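# Carry tube rack through self-closing door to desk

## Task

Move the tube rack from the counter, through the door that swings shut by itself, onto the desk. At the end the rack must stand upright with each tube seated all the way down in a hole, and the door must be closed. The task fails if the rack or any tube reaches the floor, or if a robot topples or is left leaning. One or both robots may be used; at the end, open the gripper(s) and back away from the rack.

## Robot and tools

Robots: two identical Hello Robot Stretch 4 units, r1 and r2. Each has an omni-wheel base, a mast with a lift, an arm that telescopes forward, a three-joint wrist (yaw, pitch, roll) and a two-finger gripper. It stands about 1.6 m tall, and the base rim lies within 0.23 m of the base origin. Each carries r*_head_camera, r*_head_left_camera, r*_head_right_camera and r*_wrist_camera. A loose object may occasionally get a brief shove from outside.

Frames: the base frame sits on the floor under the base centre, x forward, y left, z up. hand_pose is a point between the open fingertips, expressed in this frame; its printed value can be slightly wrong. The odometry frame is the base frame as it was at scene start. Each robot reports in its own frames only, so where the robots are relative to one another must be judged from images, lidar_m and wrist_depth_mm.

execute_actions: argument "actions" is a list holding one action or none (an empty list only fetches state and images). An action is an object keyed "r1" and/or "r2". Per robot you may give "base", "joints", or both, plus optional "pace" and "contact_limits"; or give only "end_of_arm". Motions within an action start together and may finish at different times; no action runs beyond 15 s.
- base: exactly one relative move from the base's position in the last reported state. {"translate_m": d} drives straight, forward positive, -2 to 2 m. {"strafe_m": d} slides sideways, left positive, -2 to 2 m. {"rotate_rad": d} turns in place, counter-clockwise (left) positive, -3.2 to 3.2.
- joints: absolute targets by name. lift_m 0 to 1.2 m; arm_m 0 to 0.55 m extension; wrist_yaw_rad -1.134 to 4.276 (0 points forward, positive left, 3.14 stowed; past 3.4 the arm may obstruct); wrist_pitch_rad -1.117 to 4.259 (0 level, 1.57 points down); wrist_roll_rad -1.117 to 4.259 (0 keeps fingers level, positive rotates clockwise viewed from behind); gripper_m -0.038 to 0.141 fingertip gap in metres (negative means fingers press together). Done tolerances: ±0.004 for lift, arm, gripper; ±0.02 yaw and roll; ±0.05 pitch. An out-of-range joint target gets clipped and noted; any other bad value or unknown key rejects the whole call.
- pace: "slow", "default", "fast", "max"; base speeds 0.1/0.3/0.4/0.6 m/s and turn rates 1/2/3/4 rad/s. With lift above 0.2 the base is further capped, down to 0.3 m/s and 1 rad/s at full height.
- contact_limits: {"arm_m": x}, 0 (gentlest) to 0.75 (firmest), default 0.5; sets how much force the arm may exert before halting.
- end_of_arm: "enable_torque" revives any wrist or gripper motor that shut off.
- cameras: list of camera names, or "all"; omitted or null gives all, [] gives none. Images come back in the order listed on the "pictures" line.
A robot or joint left out of an action may still be driving toward an earlier target. If one call reports a stop, the rest of that reply's motion calls are skipped.

wait {"seconds": 0 to 10}: commands nothing and returns state and images. zoom_image {"camera", "region": [x0,y0,x1,y1]}: enlarges part of that camera's latest full image, pixel coordinates from the top-left, at most 504x504. finished_scene {"scene": n}: ends the current scene permanently and reports success; the goal must already hold.

Reading results: base_status and joint_status describe how each motion ended. "done" for the base means the wheels turned the commanded amount, slipping included. "off_target": stopped short and may keep pushing. "contact_stop_at_<key>": blocked; that part goes slack (a slack lift can sag under load, slack wheels can roll). "limit_stop_at_tilt": leaning over 6 degrees; lift, arm and wheels go slack and ignore commands until upright. "limit_stop_at_own_body": about to hit itself; move back the other way. "torque_fault": a wrist or gripper motor overloaded and went limp until enable_torque. on_its_own lists things not commanded in this call; "held at" there is the held target, not the actual position. base_odometry counts wheel rotation; if turned_by_wheels and turned_by_imu disagree by over about 0.1 rad, the base struck something or slipped. base_tilt gives forward/right lean in degrees with a fixed offset up to about 1.5. motor_effort is percent of maximum, positive toward larger joint values, bracket value the peak; wheel efforts positive turn the base right. lidar_m: 12 distances in metres, 30-degree sectors starting straight ahead and going counter-clockwise (4th left, 7th behind, 10th right); "-" means nothing seen or closer than 0.25 m; it sees from about 0.15 m up and may miss glass, thin legs and things behind. wrist_depth_mm: 7x7 grid of median depths, 100 to 2000 mm.

Gripping: close to a gripper_m below the object's width; lower squeezes harder and pulls the object toward the wrist. A firm grip shows as a clear change in gripper effort; the position reading does not confirm a hold. If fingertips jam on a surface, raise the lift. To unfold at scene start, send lift_m 0.4 with wrist_yaw_rad 0. Tilting the gripper up while rolled can trigger self-collision stops.

Cautions: avoid robot-to-robot contact; once bases touch, any further drive presses hard and can end the run. Two robots given the same move may differ by up to about 3 cm per metre, which strains a shared load. Turning or driving with over 1 kg held and arm_m above 0.2 risks tipping, worse at fast paces; hard pushes with a raised gripper also risk tipping. A level gripper holding more than about 2 kg can fault the wrist. Do not drop the rack or tubes, slam the door, or hit things hard.

Each tool is called after "Request:" as name([rows], argument=value, ...), one row to a line, values as JSON.

## Session

Request:
execute_actions(actions=[])

Scene clock: 0.00 s.
r1.base_odometry: x=+0.000 y=+0.000 heading=+0.000 (m, m, rad; r1's odometry frame)
r1.turned_by_wheels: +0.000 (rad since the last result)
r1.turned_by_imu: +0.000 (rad since the last result)
r1.base_tilt: forward=+0.1 right=-0.7 (deg)
r1.lidar_m: 1.19 1.25 0.95 0.88 0.95 0.96 0.92 0.96 1.46 1.60 1.73 2.18
r1.base_status: not commanded
r1.joint_positions: lift_m=+0.295 arm_m=-0.001 wrist_yaw_rad=+3.217 wrist_pitch_rad=+0.011 wrist_roll_rad=-0.019 gripper_m=+0.057
r1.joint_status: not commanded
r1.motor_effort: lift_m=+18 arm_m=-1 wrist_yaw_rad=-1 wrist_pitch_rad=-5 wrist_roll_rad=-1 gripper_m=-3 wheel_0=+0 wheel_1=+0 wheel_2=+0 (%)
r1.hand_pose: x=-0.1241 y=+0.0655 z=+0.4701 quat_wxyz=(-0.038, -0.005, -0.010, +0.999) (m; r1's base frame)
r1.wrist_depth_mm: - - 137 1098 1025 1008 991 / - - 137 1078 1042 1025 991 / - 110 138 1078 1078 1042 1008 / 147 143 187 1098 1078 1042 1025 / 211 1182 1138 1118 1078 1042 1008 / 212 1205 201 1138 203 1060 1042 / 208 991 1118 - 1098 1025 1008
r2.base_odometry: x=+0.000 y=+0.000 heading=+0.000 (m, m, rad; r2's odometry frame)
r2.turned_by_wheels: +0.000 (rad since the last result)
r2.turned_by_imu: +0.000 (rad since the last result)
r2.base_tilt: forward=+0.1 right=+0.6 (deg)
r2.lidar_m: 1.75 1.68 1.13 0.78 0.69 0.75 0.99 0.89 0.95 1.24 1.20 2.42
r2.base_status: not commanded
r2.joint_positions: lift_m=+0.252 arm_m=+0.002 wrist_yaw_rad=+3.136 wrist_pitch_rad=-0.004 wrist_roll_rad=+0.008 gripper_m=+0.057
r2.joint_status: not commanded
r2.motor_effort: lift_m=+18 arm_m=+0 wrist_yaw_rad=+1 wrist_pitch_rad=-7 wrist_roll_rad=-2 gripper_m=-2 wheel_0=+0 wheel_1=+0 wheel_2=+0 (%)
r2.hand_pose: x=-0.1147 y=+0.0891 z=+0.4312 quat_wxyz=(+0.003, +0.002, +0.004, +1.000) (m; r2's base frame)
r2.wrist_depth_mm: - 139 1118 1308 976 759 640 / - 126 1160 1281 946 768 647 / 105 137 197 1308 946 759 647 / 132 139 1060 1308 946 759 640 / 878 976 1118 1308 917 759 640 / 878 976 194 1255 198 750 640 / 891 946 1060 110 991 741 640
pictures: r1_head_camera, r1_head_left_camera, r1_head_right_camera, r1_wrist_camera, r2_head_camera, r2_head_left_camera, r2_head_right_camera, r2_wrist_camera
Images, in order (width x height): r1_head_camera 420x560, r1_head_left_camera 420x672, r1_head_right_camera 420x672, r1_wrist_camera 616x392, r2_head_camera 420x560, r2_head_left_camera 420x672, r2_head_right_camera 420x672, r2_wrist_camera 616x392.

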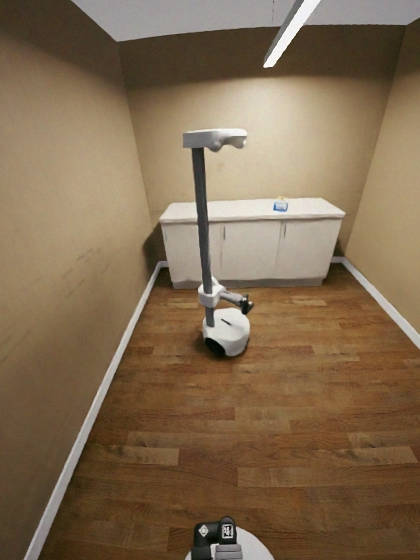

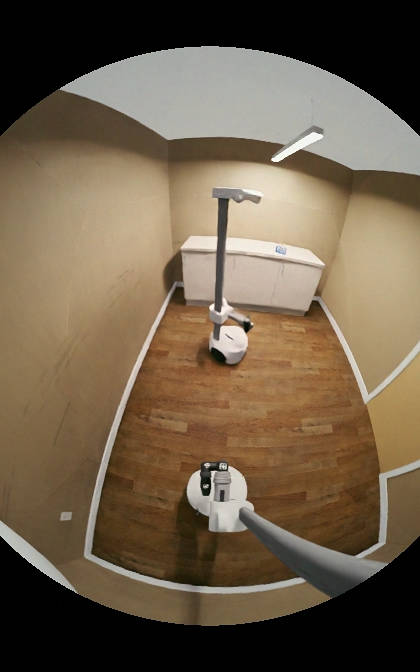

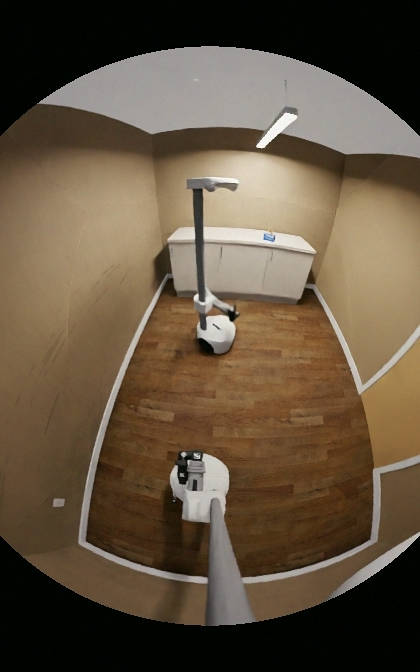

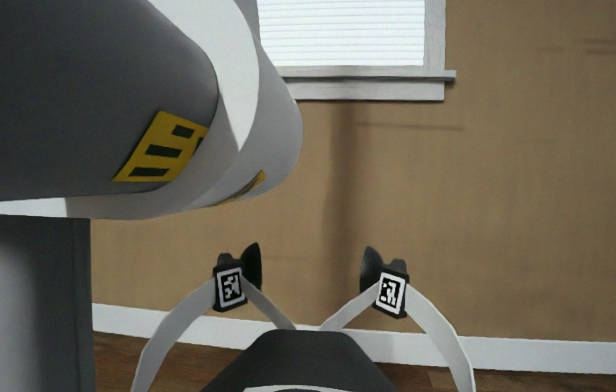

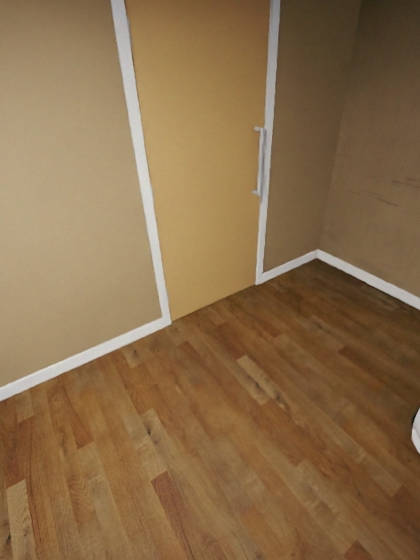

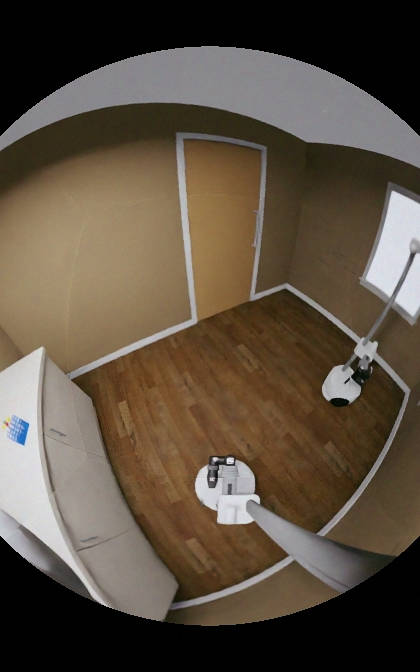

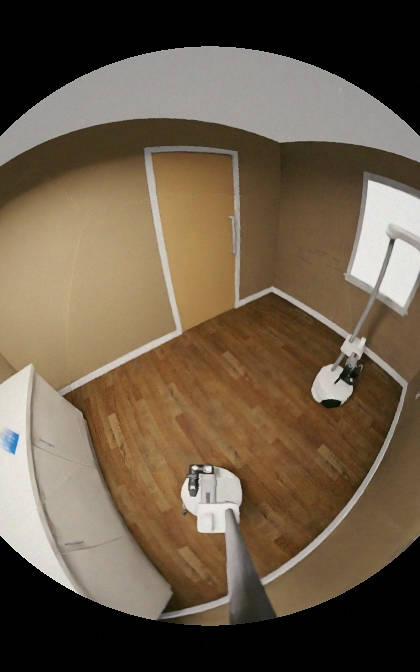

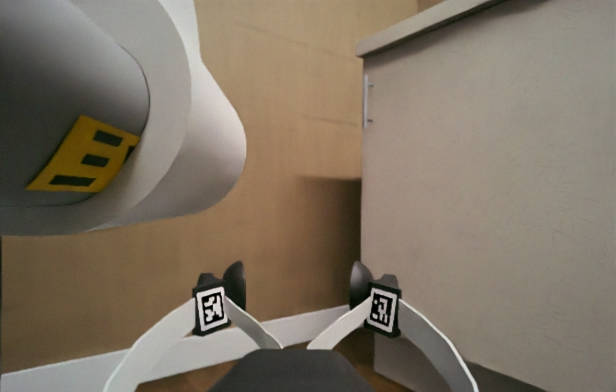

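Request:
execute_actions([
  {"r1":{"base":{"rotate_rad":-1.6}},"r2":{"base":{"rotate_rad":2.07},"joints":{"lift_m":0.9,"wrist_yaw_rad":0,"gripper_m":0.141}}},
], cameras=[])

Request:
execute_actions([
  {"r1":{"base":{"translate_m":0.8}},"r2":{"base":{"strafe_m":-0.6},"joints":{"wrist_pitch_rad":0.4}}},
], cameras=["r1_head_camera","r1_head_left_camera","r2_head_camera","r2_wrist_camera"])

Scene clock: 7.10 s.
r1.base_odometry: x=+0.000 y=+0.000 heading=-1.599 (m, m, rad; r1's odometry frame)
r1.turned_by_wheels: -1.599 (rad since the last result)
r1.turned_by_imu: -1.628 (rad since the last result)
r1.base_tilt: forward=+0.0 right=-0.6 (deg)
r1.lidar_m: 1.59 1.74 2.22 1.20 1.31 0.94 0.92 0.93 0.96 0.91 0.93 1.39
r1.base_status: done
r1.joint_positions: lift_m=+0.295 arm_m=-0.001 wrist_yaw_rad=+3.217 wrist_pitch_rad=+0.011 wrist_roll_rad=-0.019 gripper_m=+0.057
r1.joint_status: not commanded
r1.motor_effort: lift_m=+18(18) arm_m=-1(0) wrist_yaw_rad=+0(4) wrist_pitch_rad=-5(5) wrist_roll_rad=-1(0) gripper_m=-2(4) wheel_0=+3(7) wheel_1=+4(11) wheel_2=+2(7) (%)
r1.hand_pose: x=-0.1241 y=+0.0655 z=+0.4701 quat_wxyz=(-0.038, -0.005, -0.010, +0.999) (m; r1's base frame)
r1.wrist_depth_mm: - - 137 1042 1025 991 960 / - - 136 1025 1060 1008 991 / - 110 138 1060 1008 1008 1008 / 147 143 187 1078 1025 1008 976 / 211 1118 1098 1078 1025 1008 976 / 212 1138 200 1060 202 1060 1008 / 208 976 1078 - 1025 1008 1008
r2.base_odometry: x=+0.000 y=+0.000 heading=+2.070 (m, m, rad; r2's odometry frame)
r2.turned_by_wheels: +2.070 (rad since the last result)
r2.turned_by_imu: +2.056 (rad since the last result)
r2.base_tilt: forward=+0.1 right=+0.7 (deg)
r2.lidar_m: 0.70 0.75 0.93 0.92 0.93 1.25 1.22 2.42 1.79 1.67 1.14 0.79
r2.base_status: done
r2.joint_positions: lift_m=+0.900 arm_m=+0.002 wrist_yaw_rad=+0.000 wrist_pitch_rad=-0.004 wrist_roll_rad=+0.008 gripper_m=+0.141
r2.joint_status: all done
r2.motor_effort: lift_m=+22(24) arm_m=+0(0) wrist_yaw_rad=+0(8) wrist_pitch_rad=-7(7) wrist_roll_rad=+0(0) gripper_m=+0(0) wheel_0=+1(6) wheel_1=+1(4) wheel_2=+1(5) (%)
r2.hand_pose: x=+0.4619 y=-0.0873 z=+1.0790 quat_wxyz=(+1.000, +0.004, -0.002, +0.000) (m; r2's base frame)
r2.wrist_depth_mm: 1042 1078 1118 1138 1160 1205 1255 / 1025 1078 1098 1138 1182 1205 1229 / 1042 1078 1118 1138 1160 1182 1229 / 1042 1078 1098 1138 1160 1182 1229 / 1042 1060 1098 1118 1182 1205 1255 / 741 200 750 750 627 216 661 / 496 488 504 110 525 539 559
pictures: none
No camera images: the call's "cameras" was empty. Leave "cameras" out to get every camera's image.

Scene clock: 11.23 s.
r1.base_odometry: x=-0.023 y=-0.800 heading=-1.599 (m, m, rad; r1's odometry frame)
r1.turned_by_wheels: +0.000 (rad since the last result)
r1.turned_by_imu: +0.000 (rad since the last result)
r1.base_tilt: forward=-0.1 right=-0.7 (deg)
r1.lidar_m: 0.78 0.91 1.23 1.14 1.26 1.80 1.71 1.35 0.97 0.95 0.98 0.90
r1.base_status: done
r1.joint_positions: lift_m=+0.295 arm_m=-0.001 wrist_yaw_rad=+3.217 wrist_pitch_rad=+0.011 wrist_roll_rad=-0.019 gripper_m=+0.057
r1.joint_status: not commanded
r1.motor_effort: lift_m=+19(19) arm_m=-1(1) wrist_yaw_rad=+1(1) wrist_pitch_rad=-6(6) wrist_roll_rad=+0(0) gripper_m=-5(3) wheel_0=+2(7) wheel_1=+3(9) wheel_2=+0(6) (%)
r1.hand_pose: x=-0.1241 y=+0.0655 z=+0.4701 quat_wxyz=(-0.038, -0.005, -0.010, +0.999) (m; r1's base frame)
r1.wrist_depth_mm: - - 137 1863 1863 1808 1756 / - - 137 1863 1921 1863 1756 / - 110 138 1921 1863 1808 1756 / 148 142 186 1863 1921 1756 1808 / 211 1921 1983 1921 1921 1756 1808 / 212 1464 200 1576 203 1618 1576 / 208 991 1098 - 1118 1078 1138
r2.base_odometry: x=+0.527 y=+0.287 heading=+2.070 (m, m, rad; r2's odometry frame)
r2.turned_by_wheels: +0.000 (rad since the last result)
r2.turned_by_imu: +0.001 (rad since the last result)
r2.base_tilt: forward=+0.0 right=+0.6 (deg)
r2.lidar_m: 0.76 0.78 1.04 1.53 1.55 2.02 1.16 1.18 1.17 1.08 1.10 0.84
r2.base_status: done
r2.joint_positions: lift_m=+0.900 arm_m=+0.002 wrist_yaw_rad=+0.000 wrist_pitch_rad=+0.402 wrist_roll_rad=+0.008 gripper_m=+0.141
r2.joint_status: all done
r2.motor_effort: lift_m=+22(22) arm_m=+0(0) wrist_yaw_rad=+1(0) wrist_pitch_rad=-5(5) wrist_roll_rad=+1(3) gripper_m=-1(0) wheel_0=+1(5) wheel_1=+1(7) wheel_2=+1(0) (%)
r2.hand_pose: x=+0.4389 y=-0.0873 z=+0.9650 quat_wxyz=(+0.980, +0.004, +0.200, -0.001) (m; r2's base frame)
r2.wrist_depth_mm: 1008 1025 1060 1078 1118 1138 1138 / 1042 1060 1118 1138 1138 1182 1205 / 707 654 640 723 732 750 1205 / 549 559 574 615 640 647 1205 / 603 621 640 647 676 699 1255 / 640 200 661 699 699 723 1255 / 683 707 732 110 778 820 1255
pictures: r1_head_camera, r1_head_left_camera, r2_head_camera, r2_wrist_camera
camera_calibration (this result's frames):
r2_wrist_camera: T_world_to_cam=[[-0.0226295, -0.999633, -0.0148844, -0.0681702], [-0.376235, 0.022309, -0.926256, 1.11941], [0.926248, -0.0153607, -0.376602, 0.183404], [0, 0, 0, 1]] pos_world=[0.249742, -0.090301, 1.10492]
Images, in order (width x height): r1_head_camera 420x560, r1_head_left_camera 420x672, r2_head_camera 420x560, r2_wrist_camera 616x392.

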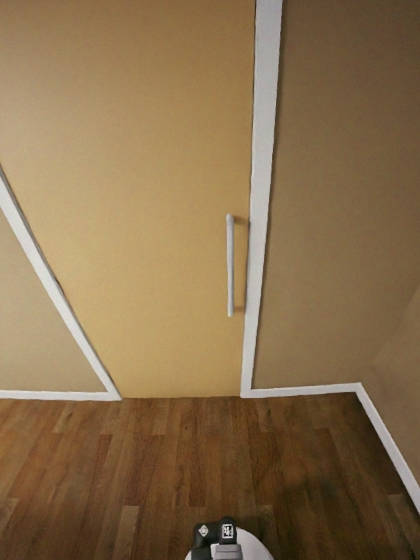

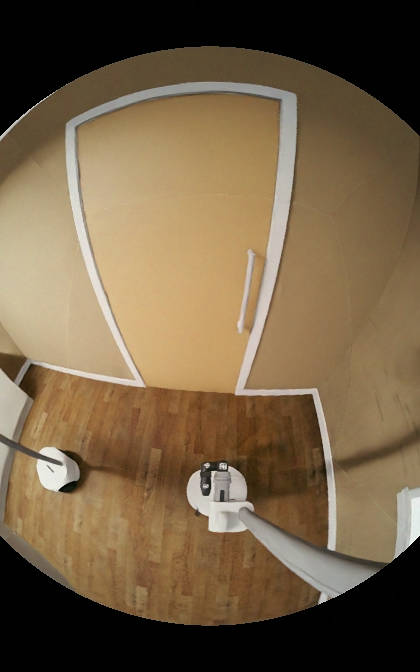

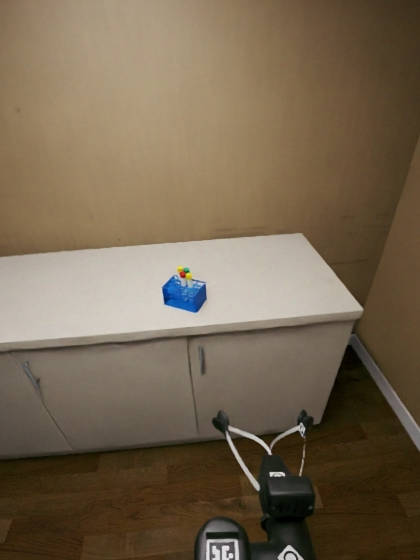

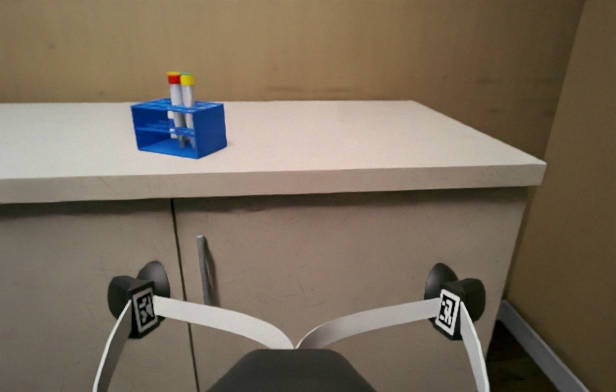

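Request:
zoom_image(camera="r2_head_camera", region=[140,250,240,330])

Request:
zoom_image(camera="r2_wrist_camera", region=[110,55,250,175])

Request:
execute_actions([
  {"r1":{"base":{"strafe_m":0.0},"joints":{"lift_m":0.72,"wrist_yaw_rad":0,"gripper_m":0.1}},"r2":{"base":{"translate_m":0.2},"joints":{"wrist_pitch_rad":0.0,"wrist_yaw_rad":1.0,"lift_m":0.85}}},
], cameras=[])

Request:
execute_actions([
  {"r1":{"base":{"translate_m":0.12}},"r2":{"base":{"strafe_m":-0.18},"joints":{"arm_m":0.25}}},
], cameras=["r1_head_camera","r1_wrist_camera","r2_head_camera","r2_wrist_camera"])

Region (140, 250, 240, 330) of r2_head_camera's 420x560 image, scaled by 5.040, with more detail than that image has; it fills the top 403 rows of this view, and the rest is white.

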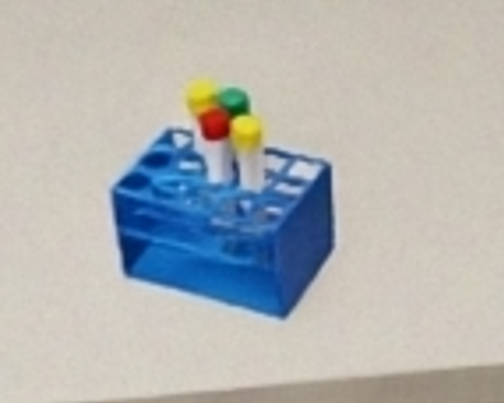

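Region (110, 55, 250, 175) of r2_wrist_camera's 616x392 image, scaled by 3.600; it fills the top 432 rows of this view, and the rest is white.

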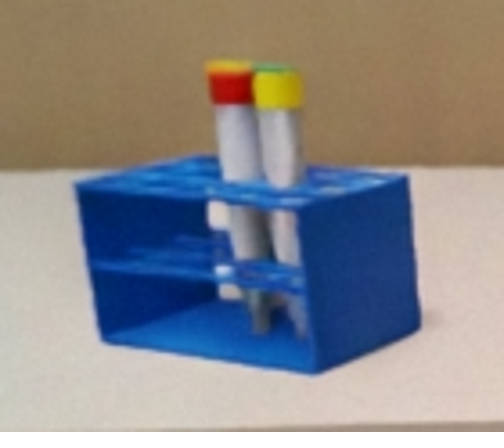

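Scene clock: 21.77 s.
r1.base_odometry: x=-0.023 y=-0.800 heading=-1.599 (m, m, rad; r1's odometry frame)
r1.turned_by_wheels: +0.000 (rad since the last result)
r1.turned_by_imu: +0.001 (rad since the last result)
r1.base_tilt: forward=+0.0 right=-0.7 (deg)
r1.lidar_m: 0.80 0.90 1.24 1.35 2.23 1.79 1.71 1.33 0.97 0.94 0.99 0.89
r1.base_status: done
r1.joint_positions: lift_m=+0.720 arm_m=-0.001 wrist_yaw_rad=+0.000 wrist_pitch_rad=+0.011 wrist_roll_rad=-0.019 gripper_m=+0.100
r1.joint_status: all done
r1.motor_effort: lift_m=+22(23) arm_m=-1(0) wrist_yaw_rad=+1(3) wrist_pitch_rad=-5(5) wrist_roll_rad=+0(0) gripper_m=+0(3) wheel_0=+0(2) wheel_1=+0(1) wheel_2=+0(2) (%)
r1.hand_pose: x=+0.4586 y=-0.0873 z=+0.8947 quat_wxyz=(+1.000, -0.009, +0.006, +0.000) (m; r1's base frame)
r1.wrist_depth_mm: 654 661 654 647 647 647 634 / 668 661 661 654 654 647 640 / 668 668 676 661 661 647 647 / 676 676 676 668 661 654 654 / 683 683 668 676 654 668 661 / 683 691 676 676 220 676 661 / 699 691 683 - 676 676 683
r2.base_odometry: x=+0.431 y=+0.463 heading=+2.071 (m, m, rad; r2's odometry frame)
r2.turned_by_wheels: +0.000 (rad since the last result)
r2.turned_by_imu: -0.001 (rad since the last result)
r2.base_tilt: forward=+0.1 right=+0.7 (deg)
r2.lidar_m: 0.55 0.59 0.75 1.55 1.57 2.03 1.36 1.38 1.16 1.06 1.08 0.62
r2.base_status: done
r2.joint_positions: lift_m=+0.850 arm_m=+0.002 wrist_yaw_rad=+1.000 wrist_pitch_rad=+0.003 wrist_roll_rad=+0.008 gripper_m=+0.141
r2.joint_status: all done
r2.motor_effort: lift_m=+13(21) arm_m=+0(1) wrist_yaw_rad=+3(8) wrist_pitch_rad=-8(13) wrist_roll_rad=+1(0) gripper_m=-1(0) wheel_0=+0(8) wheel_1=+1(4) wheel_2=+1(9) (%)
r2.hand_pose: x=+0.4028 y=+0.1954 z=+1.0278 quat_wxyz=(+0.878, +0.003, +0.003, +0.479) (m; r2's base frame)
r2.wrist_depth_mm: 1281 1464 1708 1464 1138 946 809 / 1281 1430 1661 1464 1160 931 809 / 1281 1464 1661 1430 1138 931 809 / 1281 1464 1708 1464 1138 946 820 / 1308 1366 1118 1098 1060 931 820 / 1281 200 634 574 480 215 387 / 1308 1025 699 110 397 364 379
pictures: none
No camera images: the call's "cameras" was empty. Leave "cameras" out to get every camera's image.

Scene clock: 23.63 s.
r1.base_odometry: x=-0.026 y=-0.920 heading=-1.599 (m, m, rad; r1's odometry frame)
r1.turned_by_wheels: +0.000 (rad since the last result)
r1.turned_by_imu: +0.000 (rad since the last result)
r1.base_tilt: forward=+0.0 right=-0.5 (deg)
r1.lidar_m: 0.68 0.77 1.08 1.31 2.23 1.92 1.82 1.32 0.99 0.95 1.01 0.75
r1.base_status: done
r1.joint_positions: lift_m=+0.720 arm_m=-0.001 wrist_yaw_rad=+0.000 wrist_pitch_rad=+0.011 wrist_roll_rad=-0.019 gripper_m=+0.100
r1.joint_status: not commanded
r1.motor_effort: lift_m=+22(22) arm_m=+0(0) wrist_yaw_rad=-1(2) wrist_pitch_rad=-5(6) wrist_roll_rad=+0(1) gripper_m=+2(4) wheel_0=+1(7) wheel_1=+2(6) wheel_2=-1(15) (%)
r1.hand_pose: x=+0.4586 y=-0.0873 z=+0.8947 quat_wxyz=(+1.000, -0.009, +0.006, +0.000) (m; r1's base frame)
r1.wrist_depth_mm: 539 539 539 530 525 525 517 / 544 544 539 535 521 530 525 / 549 549 539 530 521 530 530 / 554 549 544 544 530 535 530 / 559 559 554 549 530 549 530 / 564 559 549 554 220 544 544 / 569 559 559 - 549 554 549
r2.base_odometry: x=+0.589 y=+0.549 heading=+2.071 (m, m, rad; r2's odometry frame)
r2.turned_by_wheels: +0.000 (rad since the last result)
r2.turned_by_imu: +0.001 (rad since the last result)
r2.base_tilt: forward=+0.1 right=+0.6 (deg)
r2.lidar_m: 0.58 0.61 0.79 1.72 1.76 2.28 1.33 1.39 0.97 0.87 0.89 0.64
r2.base_status: done
r2.joint_positions: lift_m=+0.850 arm_m=+0.249 wrist_yaw_rad=+1.000 wrist_pitch_rad=+0.002 wrist_roll_rad=+0.008 gripper_m=+0.141
r2.joint_status: all done
r2.motor_effort: lift_m=+13(13) arm_m=+7(9) wrist_yaw_rad=+2(3) wrist_pitch_rad=-7(8) wrist_roll_rad=-1(1) gripper_m=+0(1) wheel_0=-1(7) wheel_1=+1(6) wheel_2=+0(3) (%)
r2.hand_pose: x=+0.6491 y=+0.1955 z=+1.0279 quat_wxyz=(+0.878, +0.003, +0.003, +0.479) (m; r2's base frame)
r2.wrist_depth_mm: 1430 1618 1499 1098 866 715 615 / 1430 1618 1499 1118 866 715 615 / 1464 1618 1537 1118 878 723 621 / 1430 1618 1499 1098 866 715 609 / 1397 1078 1078 991 842 715 615 / 699 200 389 307 477 216 574 / 715 368 379 110 384 359 382
pictures: r1_head_camera, r1_wrist_camera, r2_head_camera, r2_wrist_camera
camera_calibration (this result's frames):
r1_wrist_camera: T_world_to_cam=[[0.0206678, -0.998624, 0.0482038, -0.137068], [-0.0678111, -0.0495032, -0.996469, 0.965971], [0.997484, 0.017326, -0.0687409, -0.163678], [0, 0, 0, 1]] pos_world=[0.231603, -0.0862245, 0.957916]
r2_wrist_camera: T_world_to_cam=[[0.832756, -0.553177, -0.0226378, -0.41426], [-0.0114465, 0.0236774, -0.999654, 1.08888], [0.553521, 0.832727, 0.0133856, -0.307989], [0, 0, 0, 1]] pos_world=[0.52792, 0.00152984, 1.08325]
Images, in order (width x height): r1_head_camera 420x560, r1_wrist_camera 616x392, r2_head_camera 420x560, r2_wrist_camera 616x392.

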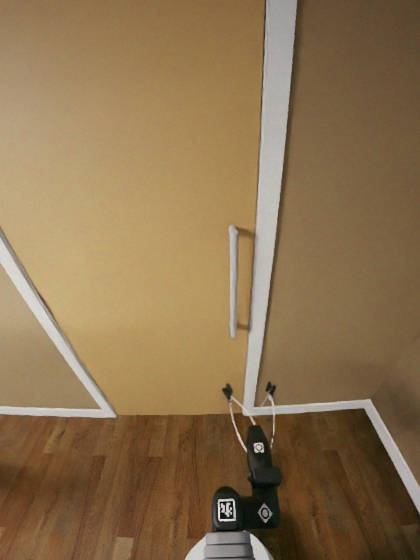

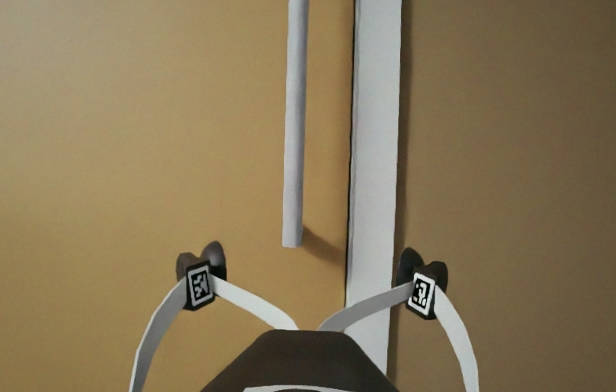

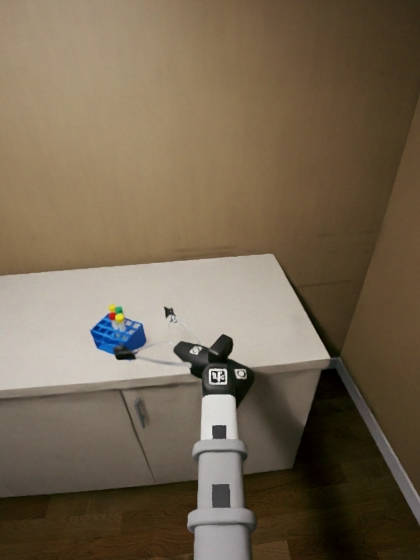

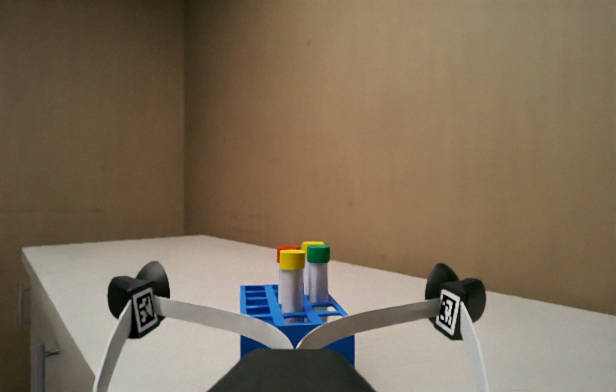

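Request:
execute_actions([
  {"r1":{"base":{"strafe_m":0.025},"joints":{"lift_m":0.8,"arm_m":0.15}},"r2":{"joints":{"lift_m":0.78,"wrist_yaw_rad":1.06,"arm_m":0.26}}},
], cameras=["r1_wrist_camera","r2_wrist_camera"])

Request:
execute_actions([
  {"r1":{"joints":{"arm_m":0.235}},"r2":{"base":{"strafe_m":0.065},"joints":{"arm_m":0.293},"pace":"slow"}},
], cameras=["r1_head_camera","r1_wrist_camera","r2_head_camera","r2_wrist_camera"])

Scene clock: 29.87 s.
r1.base_odometry: x=-0.001 y=-0.920 heading=-1.599 (m, m, rad; r1's odometry frame)
r1.turned_by_wheels: +0.000 (rad since the last result)
r1.turned_by_imu: +0.001 (rad since the last result)
r1.base_tilt: forward=+0.0 right=-0.6 (deg)
r1.lidar_m: 0.66 0.77 1.07 1.27 2.21 1.95 1.84 1.39 1.02 0.96 1.03 0.76
r1.base_status: done
r1.joint_positions: lift_m=+0.800 arm_m=+0.149 wrist_yaw_rad=+0.000 wrist_pitch_rad=+0.011 wrist_roll_rad=-0.019 gripper_m=+0.100
r1.joint_status: all done
r1.motor_effort: lift_m=+22(24) arm_m=+6(6) wrist_yaw_rad=+2(1) wrist_pitch_rad=-5(5) wrist_roll_rad=-1(1) gripper_m=-2(2) wheel_0=+0(6) wheel_1=+2(8) wheel_2=+0(1) (%)
r1.hand_pose: x=+0.6083 y=-0.0874 z=+0.9748 quat_wxyz=(+1.000, -0.009, +0.005, +0.000) (m; r1's base frame)
r1.wrist_depth_mm: 392 387 382 382 377 377 375 / 397 389 389 384 382 379 377 / 394 394 389 392 382 384 379 / 397 392 394 389 379 389 384 / 402 402 397 394 379 389 387 / 407 404 399 325 220 394 392 / 410 407 402 - 384 394 392
r2.base_odometry: x=+0.589 y=+0.549 heading=+2.071 (m, m, rad; r2's odometry frame)
r2.turned_by_wheels: +0.000 (rad since the last result)
r2.turned_by_imu: +0.000 (rad since the last result)
r2.base_tilt: forward=+0.1 right=+0.6 (deg)
r2.lidar_m: 0.60 0.62 0.79 1.71 1.77 2.27 1.32 1.38 0.97 0.89 0.90 0.64
r2.base_status: not commanded
r2.joint_positions: lift_m=+0.780 arm_m=+0.259 wrist_yaw_rad=+1.060 wrist_pitch_rad=+0.002 wrist_roll_rad=+0.008 gripper_m=+0.141
r2.joint_status: all done
r2.motor_effort: lift_m=+13(12) arm_m=+8(6) wrist_yaw_rad=+3(6) wrist_pitch_rad=-6(7) wrist_roll_rad=-2(1) gripper_m=+0(0) wheel_0=-1(1) wheel_1=+1(1) wheel_2=+0(0) (%)
r2.hand_pose: x=+0.6470 y=+0.2088 z=+0.9579 quat_wxyz=(+0.863, +0.003, +0.003, +0.505) (m; r2's base frame)
r2.wrist_depth_mm: 1430 1618 1708 1182 891 732 621 / 1464 1618 1708 1182 904 723 609 / 1430 1618 1661 1182 891 723 621 / 1430 1618 1708 366 904 723 621 / 1366 654 647 263 554 661 591 / 1397 199 278 263 267 215 336 / 1366 260 223 110 225 211 225
pictures: r1_wrist_camera, r2_wrist_camera
camera_calibration (this result's frames):
r1_wrist_camera: T_world_to_cam=[[0.0204401, -0.998628, 0.0482058, -0.143948], [-0.0677319, -0.0494882, -0.996475, 1.05584], [0.997494, 0.017103, -0.0686505, -0.307604], [0, 0, 0, 1]] pos_world=[0.38129, -0.0862383, 1.03794]
r2_wrist_camera: T_world_to_cam=[[0.864275, -0.502509, -0.0226378, -0.437715], [-0.0128381, 0.0229534, -0.999654, 1.01962], [0.502855, 0.864267, 0.0133868, -0.290824], [0, 0, 0, 1]] pos_world=[0.537638, 0.00799049, 1.01325]
Images, in order (width x height): r1_wrist_camera 616x392, r2_wrist_camera 616x392.

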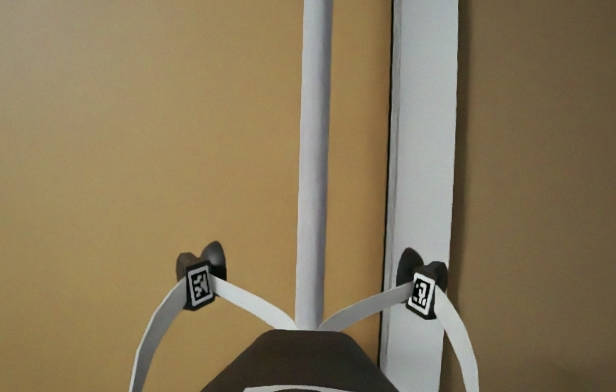

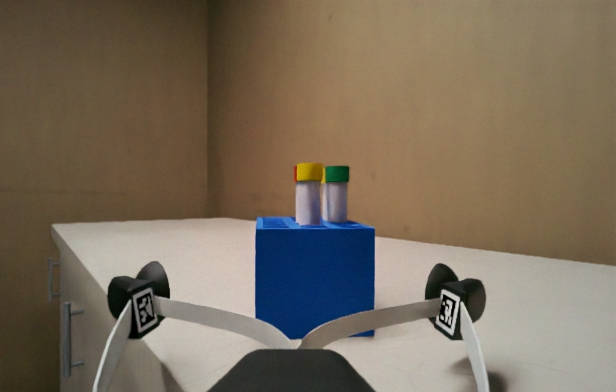

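Scene clock: 31.67 s.
r1.base_odometry: x=-0.001 y=-0.920 heading=-1.599 (m, m, rad; r1's odometry frame)
r1.turned_by_wheels: +0.000 (rad since the last result)
r1.turned_by_imu: +0.000 (rad since the last result)
r1.base_tilt: forward=+0.0 right=-0.6 (deg)
r1.lidar_m: 0.67 0.76 1.06 1.31 2.19 1.93 1.84 1.40 1.00 0.96 1.02 0.76
r1.base_status: not commanded
r1.joint_positions: lift_m=+0.800 arm_m=+0.234 wrist_yaw_rad=+0.000 wrist_pitch_rad=+0.011 wrist_roll_rad=-0.019 gripper_m=+0.100
r1.joint_status: all done
r1.motor_effort: lift_m=+22(22) arm_m=+6(11) wrist_yaw_rad=+2(4) wrist_pitch_rad=-5(5) wrist_roll_rad=-1(0) gripper_m=+1(1) wheel_0=+0(0) wheel_1=+2(2) wheel_2=+0(0) (%)
r1.hand_pose: x=+0.6933 y=-0.0874 z=+0.9748 quat_wxyz=(+1.000, -0.009, +0.005, +0.000) (m; r1's base frame)
r1.wrist_depth_mm: 303 303 301 297 296 282 293 / 306 303 303 300 298 285 294 / 307 306 306 237 301 289 297 / 310 307 307 303 303 290 298 / 314 312 310 307 306 291 301 / 317 315 312 236 220 306 306 / 319 315 315 - 306 309 307
r2.base_odometry: x=+0.532 y=+0.518 heading=+2.070 (m, m, rad; r2's odometry frame)
r2.turned_by_wheels: +0.000 (rad since the last result)
r2.turned_by_imu: -0.028 (rad since the last result)
r2.base_tilt: forward=+0.1 right=+0.7 (deg)
r2.lidar_m: 0.59 0.59 0.74 1.67 1.69 2.15 1.33 1.34 1.03 0.95 0.96 0.64
r2.base_status: done
r2.joint_positions: lift_m=+0.780 arm_m=+0.292 wrist_yaw_rad=+1.060 wrist_pitch_rad=-0.003 wrist_roll_rad=+0.008 gripper_m=+0.141
r2.joint_status: all done
r2.motor_effort: lift_m=+13(14) arm_m=+7(19) wrist_yaw_rad=+3(10) wrist_pitch_rad=+7(27) wrist_roll_rad=+0(19) gripper_m=+0(1) wheel_0=-3(5) wheel_1=+1(13) wheel_2=+0(15) (%)
r2.hand_pose: x=+0.6801 y=+0.2088 z=+0.9593 quat_wxyz=(+0.863, +0.004, +0.001, +0.505) (m; r2's base frame)
r2.wrist_depth_mm: 1397 1576 1499 1078 831 676 580 / 1397 1576 1499 1078 831 676 574 / 1397 1576 1499 1078 831 676 580 / 1397 1576 1464 262 820 676 574 / 842 691 319 207 723 647 569 / 430 200 200 204 216 215 362 / 297 226 207 110 236 224 237
pictures: r1_head_camera, r1_wrist_camera, r2_head_camera, r2_wrist_camera
camera_calibration (this result's frames):
r1_wrist_camera: T_world_to_cam=[[0.0204018, -0.998629, 0.0482056, -0.145669], [-0.0677313, -0.0494854, -0.996476, 1.06159], [0.997495, 0.0170649, -0.0686481, -0.39238], [0, 0, 0, 1]] pos_world=[0.466272, -0.0862406, 1.03794]
r2_wrist_camera: T_world_to_cam=[[0.864389, -0.50234, -0.0220693, -0.466943], [-0.0098748, 0.0269231, -0.999589, 1.01851], [0.502727, 0.864251, 0.0183115, -0.312141], [0, 0, 0, 1]] pos_world=[0.5706, 0.00778288, 1.0135]
Images, in order (width x height): r1_head_camera 420x560, r1_wrist_camera 616x392, r2_head_camera 420x560, r2_wrist_camera 616x392.

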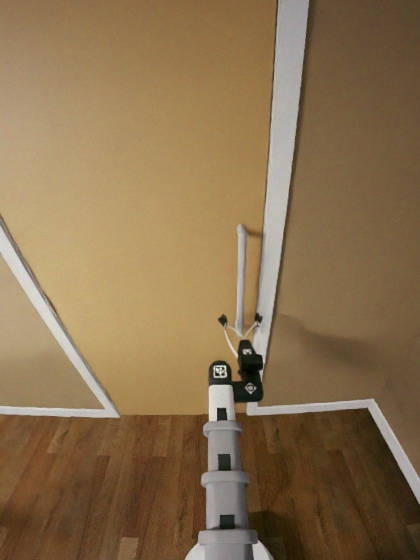

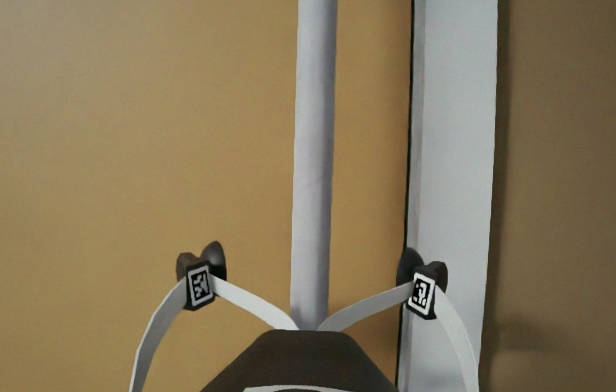

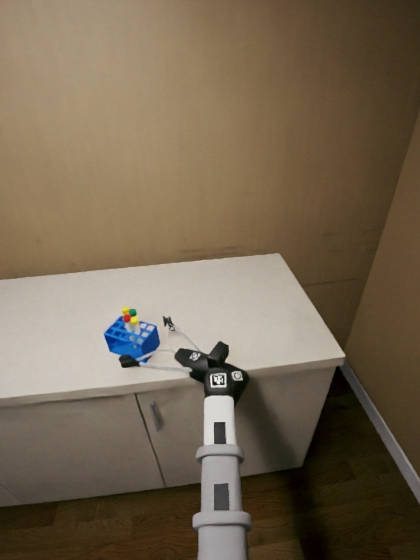

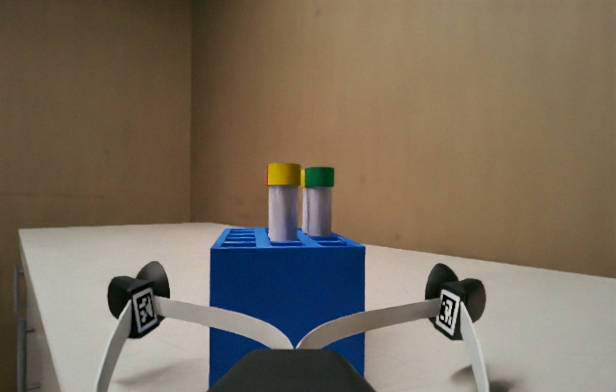

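Request:
execute_actions([
  {"r1":{"joints":{"arm_m":0.265,"gripper_m":0.06}},"r2":{"joints":{"lift_m":0.82,"wrist_pitch_rad":0.15,"wrist_yaw_rad":1.09}}},
], cameras=[])

Request:
execute_actions([
  {"r1":{"joints":{"gripper_m":-0.03}},"r2":{"base":{"strafe_m":0.02},"joints":{"arm_m":0.302},"pace":"slow"}},
], cameras=["r1_wrist_camera","r2_wrist_camera"])

Request:
execute_actions([
  {"r1":{"base":{"translate_m":-0.2},"pace":"slow"},"r2":{"joints":{"gripper_m":0.03}}},
], cameras=["r1_head_camera","r1_wrist_camera","r2_head_camera","r2_wrist_camera"])

Scene clock: 37.13 s.
r1.base_odometry: x=-0.001 y=-0.920 heading=-1.599 (m, m, rad; r1's odometry frame)
r1.turned_by_wheels: +0.000 (rad since the last result)
r1.turned_by_imu: +0.000 (rad since the last result)
r1.base_tilt: forward=+0.2 right=-0.6 (deg)
r1.lidar_m: 0.69 0.78 1.06 1.30 2.20 1.93 1.84 1.38 1.02 0.97 1.02 0.75
r1.base_status: not commanded
r1.joint_positions: lift_m=+0.800 arm_m=+0.264 wrist_yaw_rad=+0.000 wrist_pitch_rad=+0.011 wrist_roll_rad=-0.019 gripper_m=+0.060
r1.joint_status: all done
r1.motor_effort: lift_m=+21(21) arm_m=+6(5) wrist_yaw_rad=+1(4) wrist_pitch_rad=-5(5) wrist_roll_rad=+0(0) gripper_m=-5(3) wheel_0=+0(0) wheel_1=+2(2) wheel_2=+0(0) (%)
r1.hand_pose: x=+0.7233 y=-0.0874 z=+0.9748 quat_wxyz=(+1.000, -0.009, +0.005, +0.000) (m; r1's base frame)
r1.wrist_depth_mm: 273 272 271 203 268 253 264 / 274 274 274 202 270 254 267 / 277 276 276 204 273 257 267 / 279 278 278 208 274 258 271 / 283 282 278 276 274 262 272 / 286 283 203 204 218 264 276 / 287 285 283 - 281 266 277
r2.base_odometry: x=+0.532 y=+0.518 heading=+2.071 (m, m, rad; r2's odometry frame)
r2.turned_by_wheels: +0.000 (rad since the last result)
r2.turned_by_imu: +0.000 (rad since the last result)
r2.base_tilt: forward=+0.2 right=+0.7 (deg)
r2.lidar_m: 0.57 0.56 0.79 1.66 1.66 2.10 1.32 1.36 1.04 0.94 0.97 0.61
r2.base_status: not commanded
r2.joint_positions: lift_m=+0.820 arm_m=+0.292 wrist_yaw_rad=+1.090 wrist_pitch_rad=+0.152 wrist_roll_rad=+0.008 gripper_m=+0.141
r2.joint_status: all done
r2.motor_effort: lift_m=+22(22) arm_m=+7(7) wrist_yaw_rad=+0(8) wrist_pitch_rad=-5(43) wrist_roll_rad=+0(1) gripper_m=+1(1) wheel_0=+0(3) wheel_1=+1(1) wheel_2=+0(1) (%)
r2.hand_pose: x=+0.6720 y=+0.2125 z=+0.9542 quat_wxyz=(+0.853, -0.036, +0.067, +0.517) (m; r2's base frame)
r2.wrist_depth_mm: 1336 1499 1464 1042 809 661 564 / 1366 1537 1499 1078 842 676 569 / 1366 1537 1576 991 831 683 569 / 1336 809 831 254 788 676 580 / 1336 427 359 201 364 433 436 / 1397 200 200 204 209 259 294 / 1397 213 210 110 214 210 220
pictures: none
No camera images: the call's "cameras" was empty. Leave "cameras" out to get every camera's image.

Scene clock: 38.73 s.
r1.base_odometry: x=-0.001 y=-0.920 heading=-1.598 (m, m, rad; r1's odometry frame)
r1.turned_by_wheels: +0.000 (rad since the last result)
r1.turned_by_imu: +0.000 (rad since the last result)
r1.base_tilt: forward=+0.0 right=-1.0 (deg)
r1.lidar_m: 0.66 0.75 1.07 1.31 2.17 1.91 1.83 1.42 1.01 0.98 1.02 0.74
r1.base_status: not commanded
r1.joint_positions: lift_m=+0.800 arm_m=+0.264 wrist_yaw_rad=+0.003 wrist_pitch_rad=+0.011 wrist_roll_rad=-0.019 gripper_m=-0.029
r1.joint_status: all done
r1.motor_effort: lift_m=+21(22) arm_m=+3(6) wrist_yaw_rad=-7(10) wrist_pitch_rad=-5(5) wrist_roll_rad=+0(1) gripper_m=-19(21) wheel_0=+0(0) wheel_1=+2(2) wheel_2=+0(0) (%)
r1.hand_pose: x=+0.7241 y=-0.0866 z=+0.9748 quat_wxyz=(+1.000, -0.009, +0.005, +0.001) (m; r1's base frame)
r1.wrist_depth_mm: 262 262 258 189 255 251 262 / 266 263 259 190 255 253 263 / 266 265 263 190 257 255 266 / 271 267 265 192 259 258 268 / 273 268 266 196 262 259 271 / 276 271 191 191 186 262 273 / 278 274 272 - 265 265 274
r2.base_odometry: x=+0.514 y=+0.509 heading=+2.071 (m, m, rad; r2's odometry frame)
r2.turned_by_wheels: +0.000 (rad since the last result)
r2.turned_by_imu: +0.000 (rad since the last result)
r2.base_tilt: forward=+0.1 right=+0.7 (deg)
r2.lidar_m: 0.58 0.58 0.74 1.64 1.66 2.12 1.35 1.37 1.06 0.95 0.99 0.63
r2.base_status: done
r2.joint_positions: lift_m=+0.820 arm_m=+0.301 wrist_yaw_rad=+1.090 wrist_pitch_rad=+0.152 wrist_roll_rad=+0.008 gripper_m=+0.141
r2.joint_status: all done
r2.motor_effort: lift_m=+22(22) arm_m=+7(7) wrist_yaw_rad=+0(0) wrist_pitch_rad=-6(6) wrist_roll_rad=-1(2) gripper_m=+0(0) wheel_0=+0(4) wheel_1=+0(5) wheel_2=+0(1) (%)
r2.hand_pose: x=+0.6809 y=+0.2125 z=+0.9542 quat_wxyz=(+0.853, -0.036, +0.067, +0.517) (m; r2's base frame)
r2.wrist_depth_mm: 1336 1464 1464 1042 798 647 559 / 1336 1499 1499 1060 809 661 559 / 1397 1537 1537 991 809 668 564 / 1336 809 820 234 778 661 569 / 525 427 359 179 228 433 436 / 634 200 179 181 187 258 291 / 1397 213 209 110 205 211 221
pictures: r1_wrist_camera, r2_wrist_camera
camera_calibration (this result's frames):
r1_wrist_camera: T_world_to_cam=[[0.0230893, -0.998571, 0.0482047, -0.147463], [-0.0676504, -0.0496677, -0.996472, 1.06362], [0.997442, 0.0197468, -0.0687005, -0.422809], [0, 0, 0, 1]] pos_world=[0.497086, -0.086075, 1.03793]
r2_wrist_camera: T_world_to_cam=[[0.877914, -0.478397, -0.0201002, -0.48208], [-0.082501, -0.109781, -0.990526, 1.08314], [0.471658, 0.871255, -0.135847, -0.148841], [0, 0, 0, 1]] pos_world=[0.582786, 0.0179611, 1.04297]
Images, in order (width x height): r1_wrist_camera 616x392, r2_wrist_camera 616x392.

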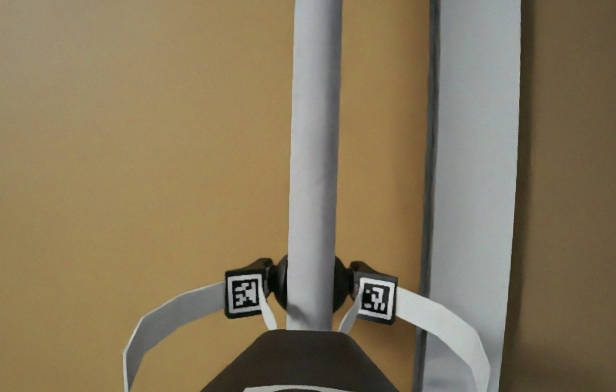

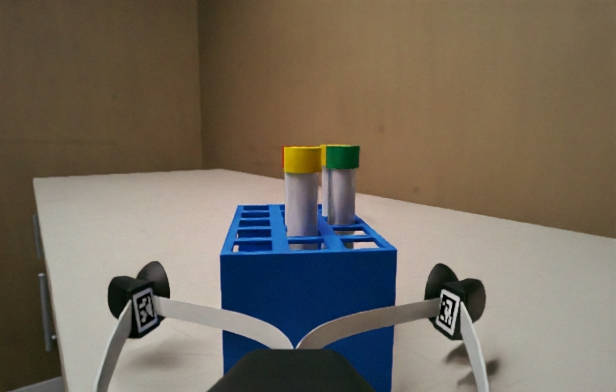

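Scene clock: 42.03 s.
r1.base_odometry: x=+0.005 y=-0.721 heading=-1.595 (m, m, rad; r1's odometry frame)
r1.turned_by_wheels: +0.004 (rad since the last result)
r1.turned_by_imu: +0.016 (rad since the last result)
r1.base_tilt: forward=+0.0 right=-0.8 (deg)
r1.lidar_m: 0.64 0.83 1.37 1.31 2.24 1.70 1.64 1.34 0.98 0.95 1.02 0.97
r1.base_status: done
r1.joint_positions: lift_m=+0.800 arm_m=+0.265 wrist_yaw_rad=+0.030 wrist_pitch_rad=+0.012 wrist_roll_rad=-0.019 gripper_m=-0.029
r1.joint_status: not commanded
r1.on_its_own: wrist_yaw_rad is at rest, and its effort (-86) is outside its rest range (-13 to +13)
r1.motor_effort: lift_m=+21(22) arm_m=+0(3) wrist_yaw_rad=-86(96) wrist_pitch_rad=-6(7) wrist_roll_rad=-2(0) gripper_m=-25(26) wheel_0=+20(22) wheel_1=+2(7) wheel_2=+25(28) (%)
r1.hand_pose: x=+0.7268 y=-0.0788 z=+0.9746 quat_wxyz=(+1.000, -0.010, +0.006, +0.015) (m; r1's base frame)
r1.wrist_depth_mm: 340 306 273 182 226 439 433 / 340 304 276 240 229 442 436 / 343 309 278 243 230 445 442 / 349 312 279 244 232 445 442 / 349 315 277 198 234 452 442 / 355 304 186 186 225 452 445 / 362 312 290 - 234 462 455
r2.base_odometry: x=+0.514 y=+0.509 heading=+2.071 (m, m, rad; r2's odometry frame)
r2.turned_by_wheels: +0.000 (rad since the last result)
r2.turned_by_imu: +0.000 (rad since the last result)
r2.base_tilt: forward=+0.1 right=+0.6 (deg)
r2.lidar_m: 0.57 0.58 0.77 1.64 1.65 2.12 1.32 1.45 1.04 0.96 0.98 0.63
r2.base_status: not commanded
r2.joint_positions: lift_m=+0.820 arm_m=+0.301 wrist_yaw_rad=+1.090 wrist_pitch_rad=+0.153 wrist_roll_rad=+0.008 gripper_m=+0.030
r2.joint_status: all done
r2.motor_effort: lift_m=+22(22) arm_m=+7(8) wrist_yaw_rad=+1(0) wrist_pitch_rad=-10(10) wrist_roll_rad=+0(2) gripper_m=-17(21) wheel_0=+0(0) wheel_1=+0(0) wheel_2=+0(0) (%)
r2.hand_pose: x=+0.6809 y=+0.2124 z=+0.9538 quat_wxyz=(+0.853, -0.036, +0.068, +0.517) (m; r2's base frame)
r2.wrist_depth_mm: 1336 1499 1464 1025 798 647 549 / 1336 1499 1499 1060 809 654 564 / 1366 1576 1537 1042 820 661 564 / 1308 798 809 221 750 654 574 / 517 421 212 169 357 430 433 / 640 268 170 171 177 289 290 / 1430 198 198 110 199 200 220
pictures: r1_head_camera, r1_wrist_camera, r2_head_camera, r2_wrist_camera
camera_calibration (this result's frames):
r1_wrist_camera: T_world_to_cam=[[0.0501538, -0.997578, 0.0481957, -0.159261], [-0.066819, -0.0514998, -0.996435, 1.06326], [0.996504, 0.0467547, -0.06924, -0.422341], [0, 0, 0, 1]] pos_world=[0.499898, -0.0843711, 1.0379]
r2_wrist_camera: T_world_to_cam=[[0.877842, -0.478529, -0.0200747, -0.482072], [-0.0831413, -0.110974, -0.990339, 1.08325], [0.471678, 0.871031, -0.137203, -0.147497], [0, 0, 0, 1]] pos_world=[0.582817, 0.0180022, 1.04287]
Images, in order (width x height): r1_head_camera 420x560, r1_wrist_camera 616x392, r2_head_camera 420x560, r2_wrist_camera 616x392.

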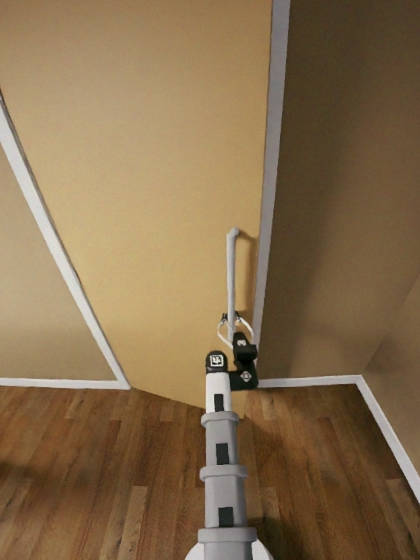

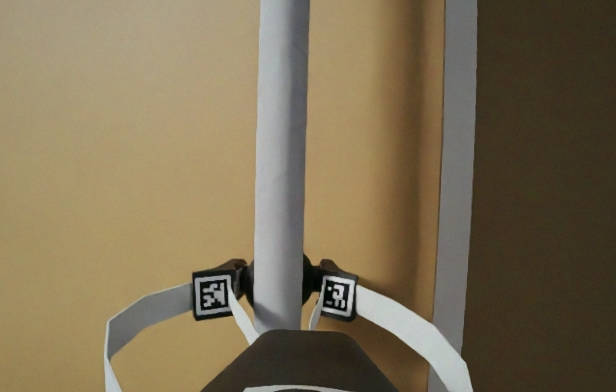

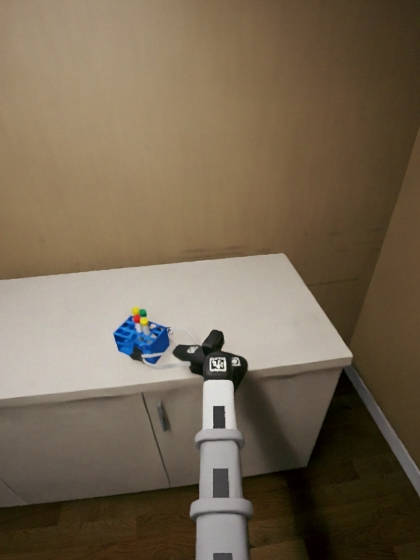

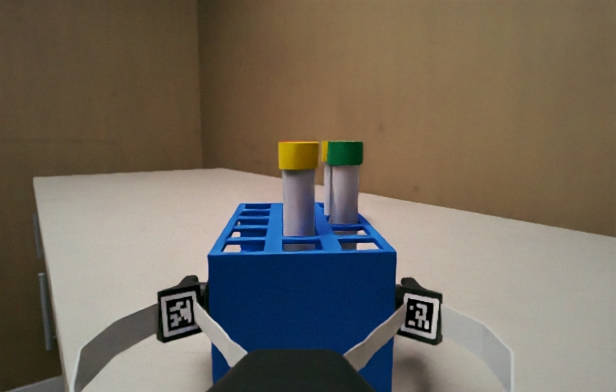

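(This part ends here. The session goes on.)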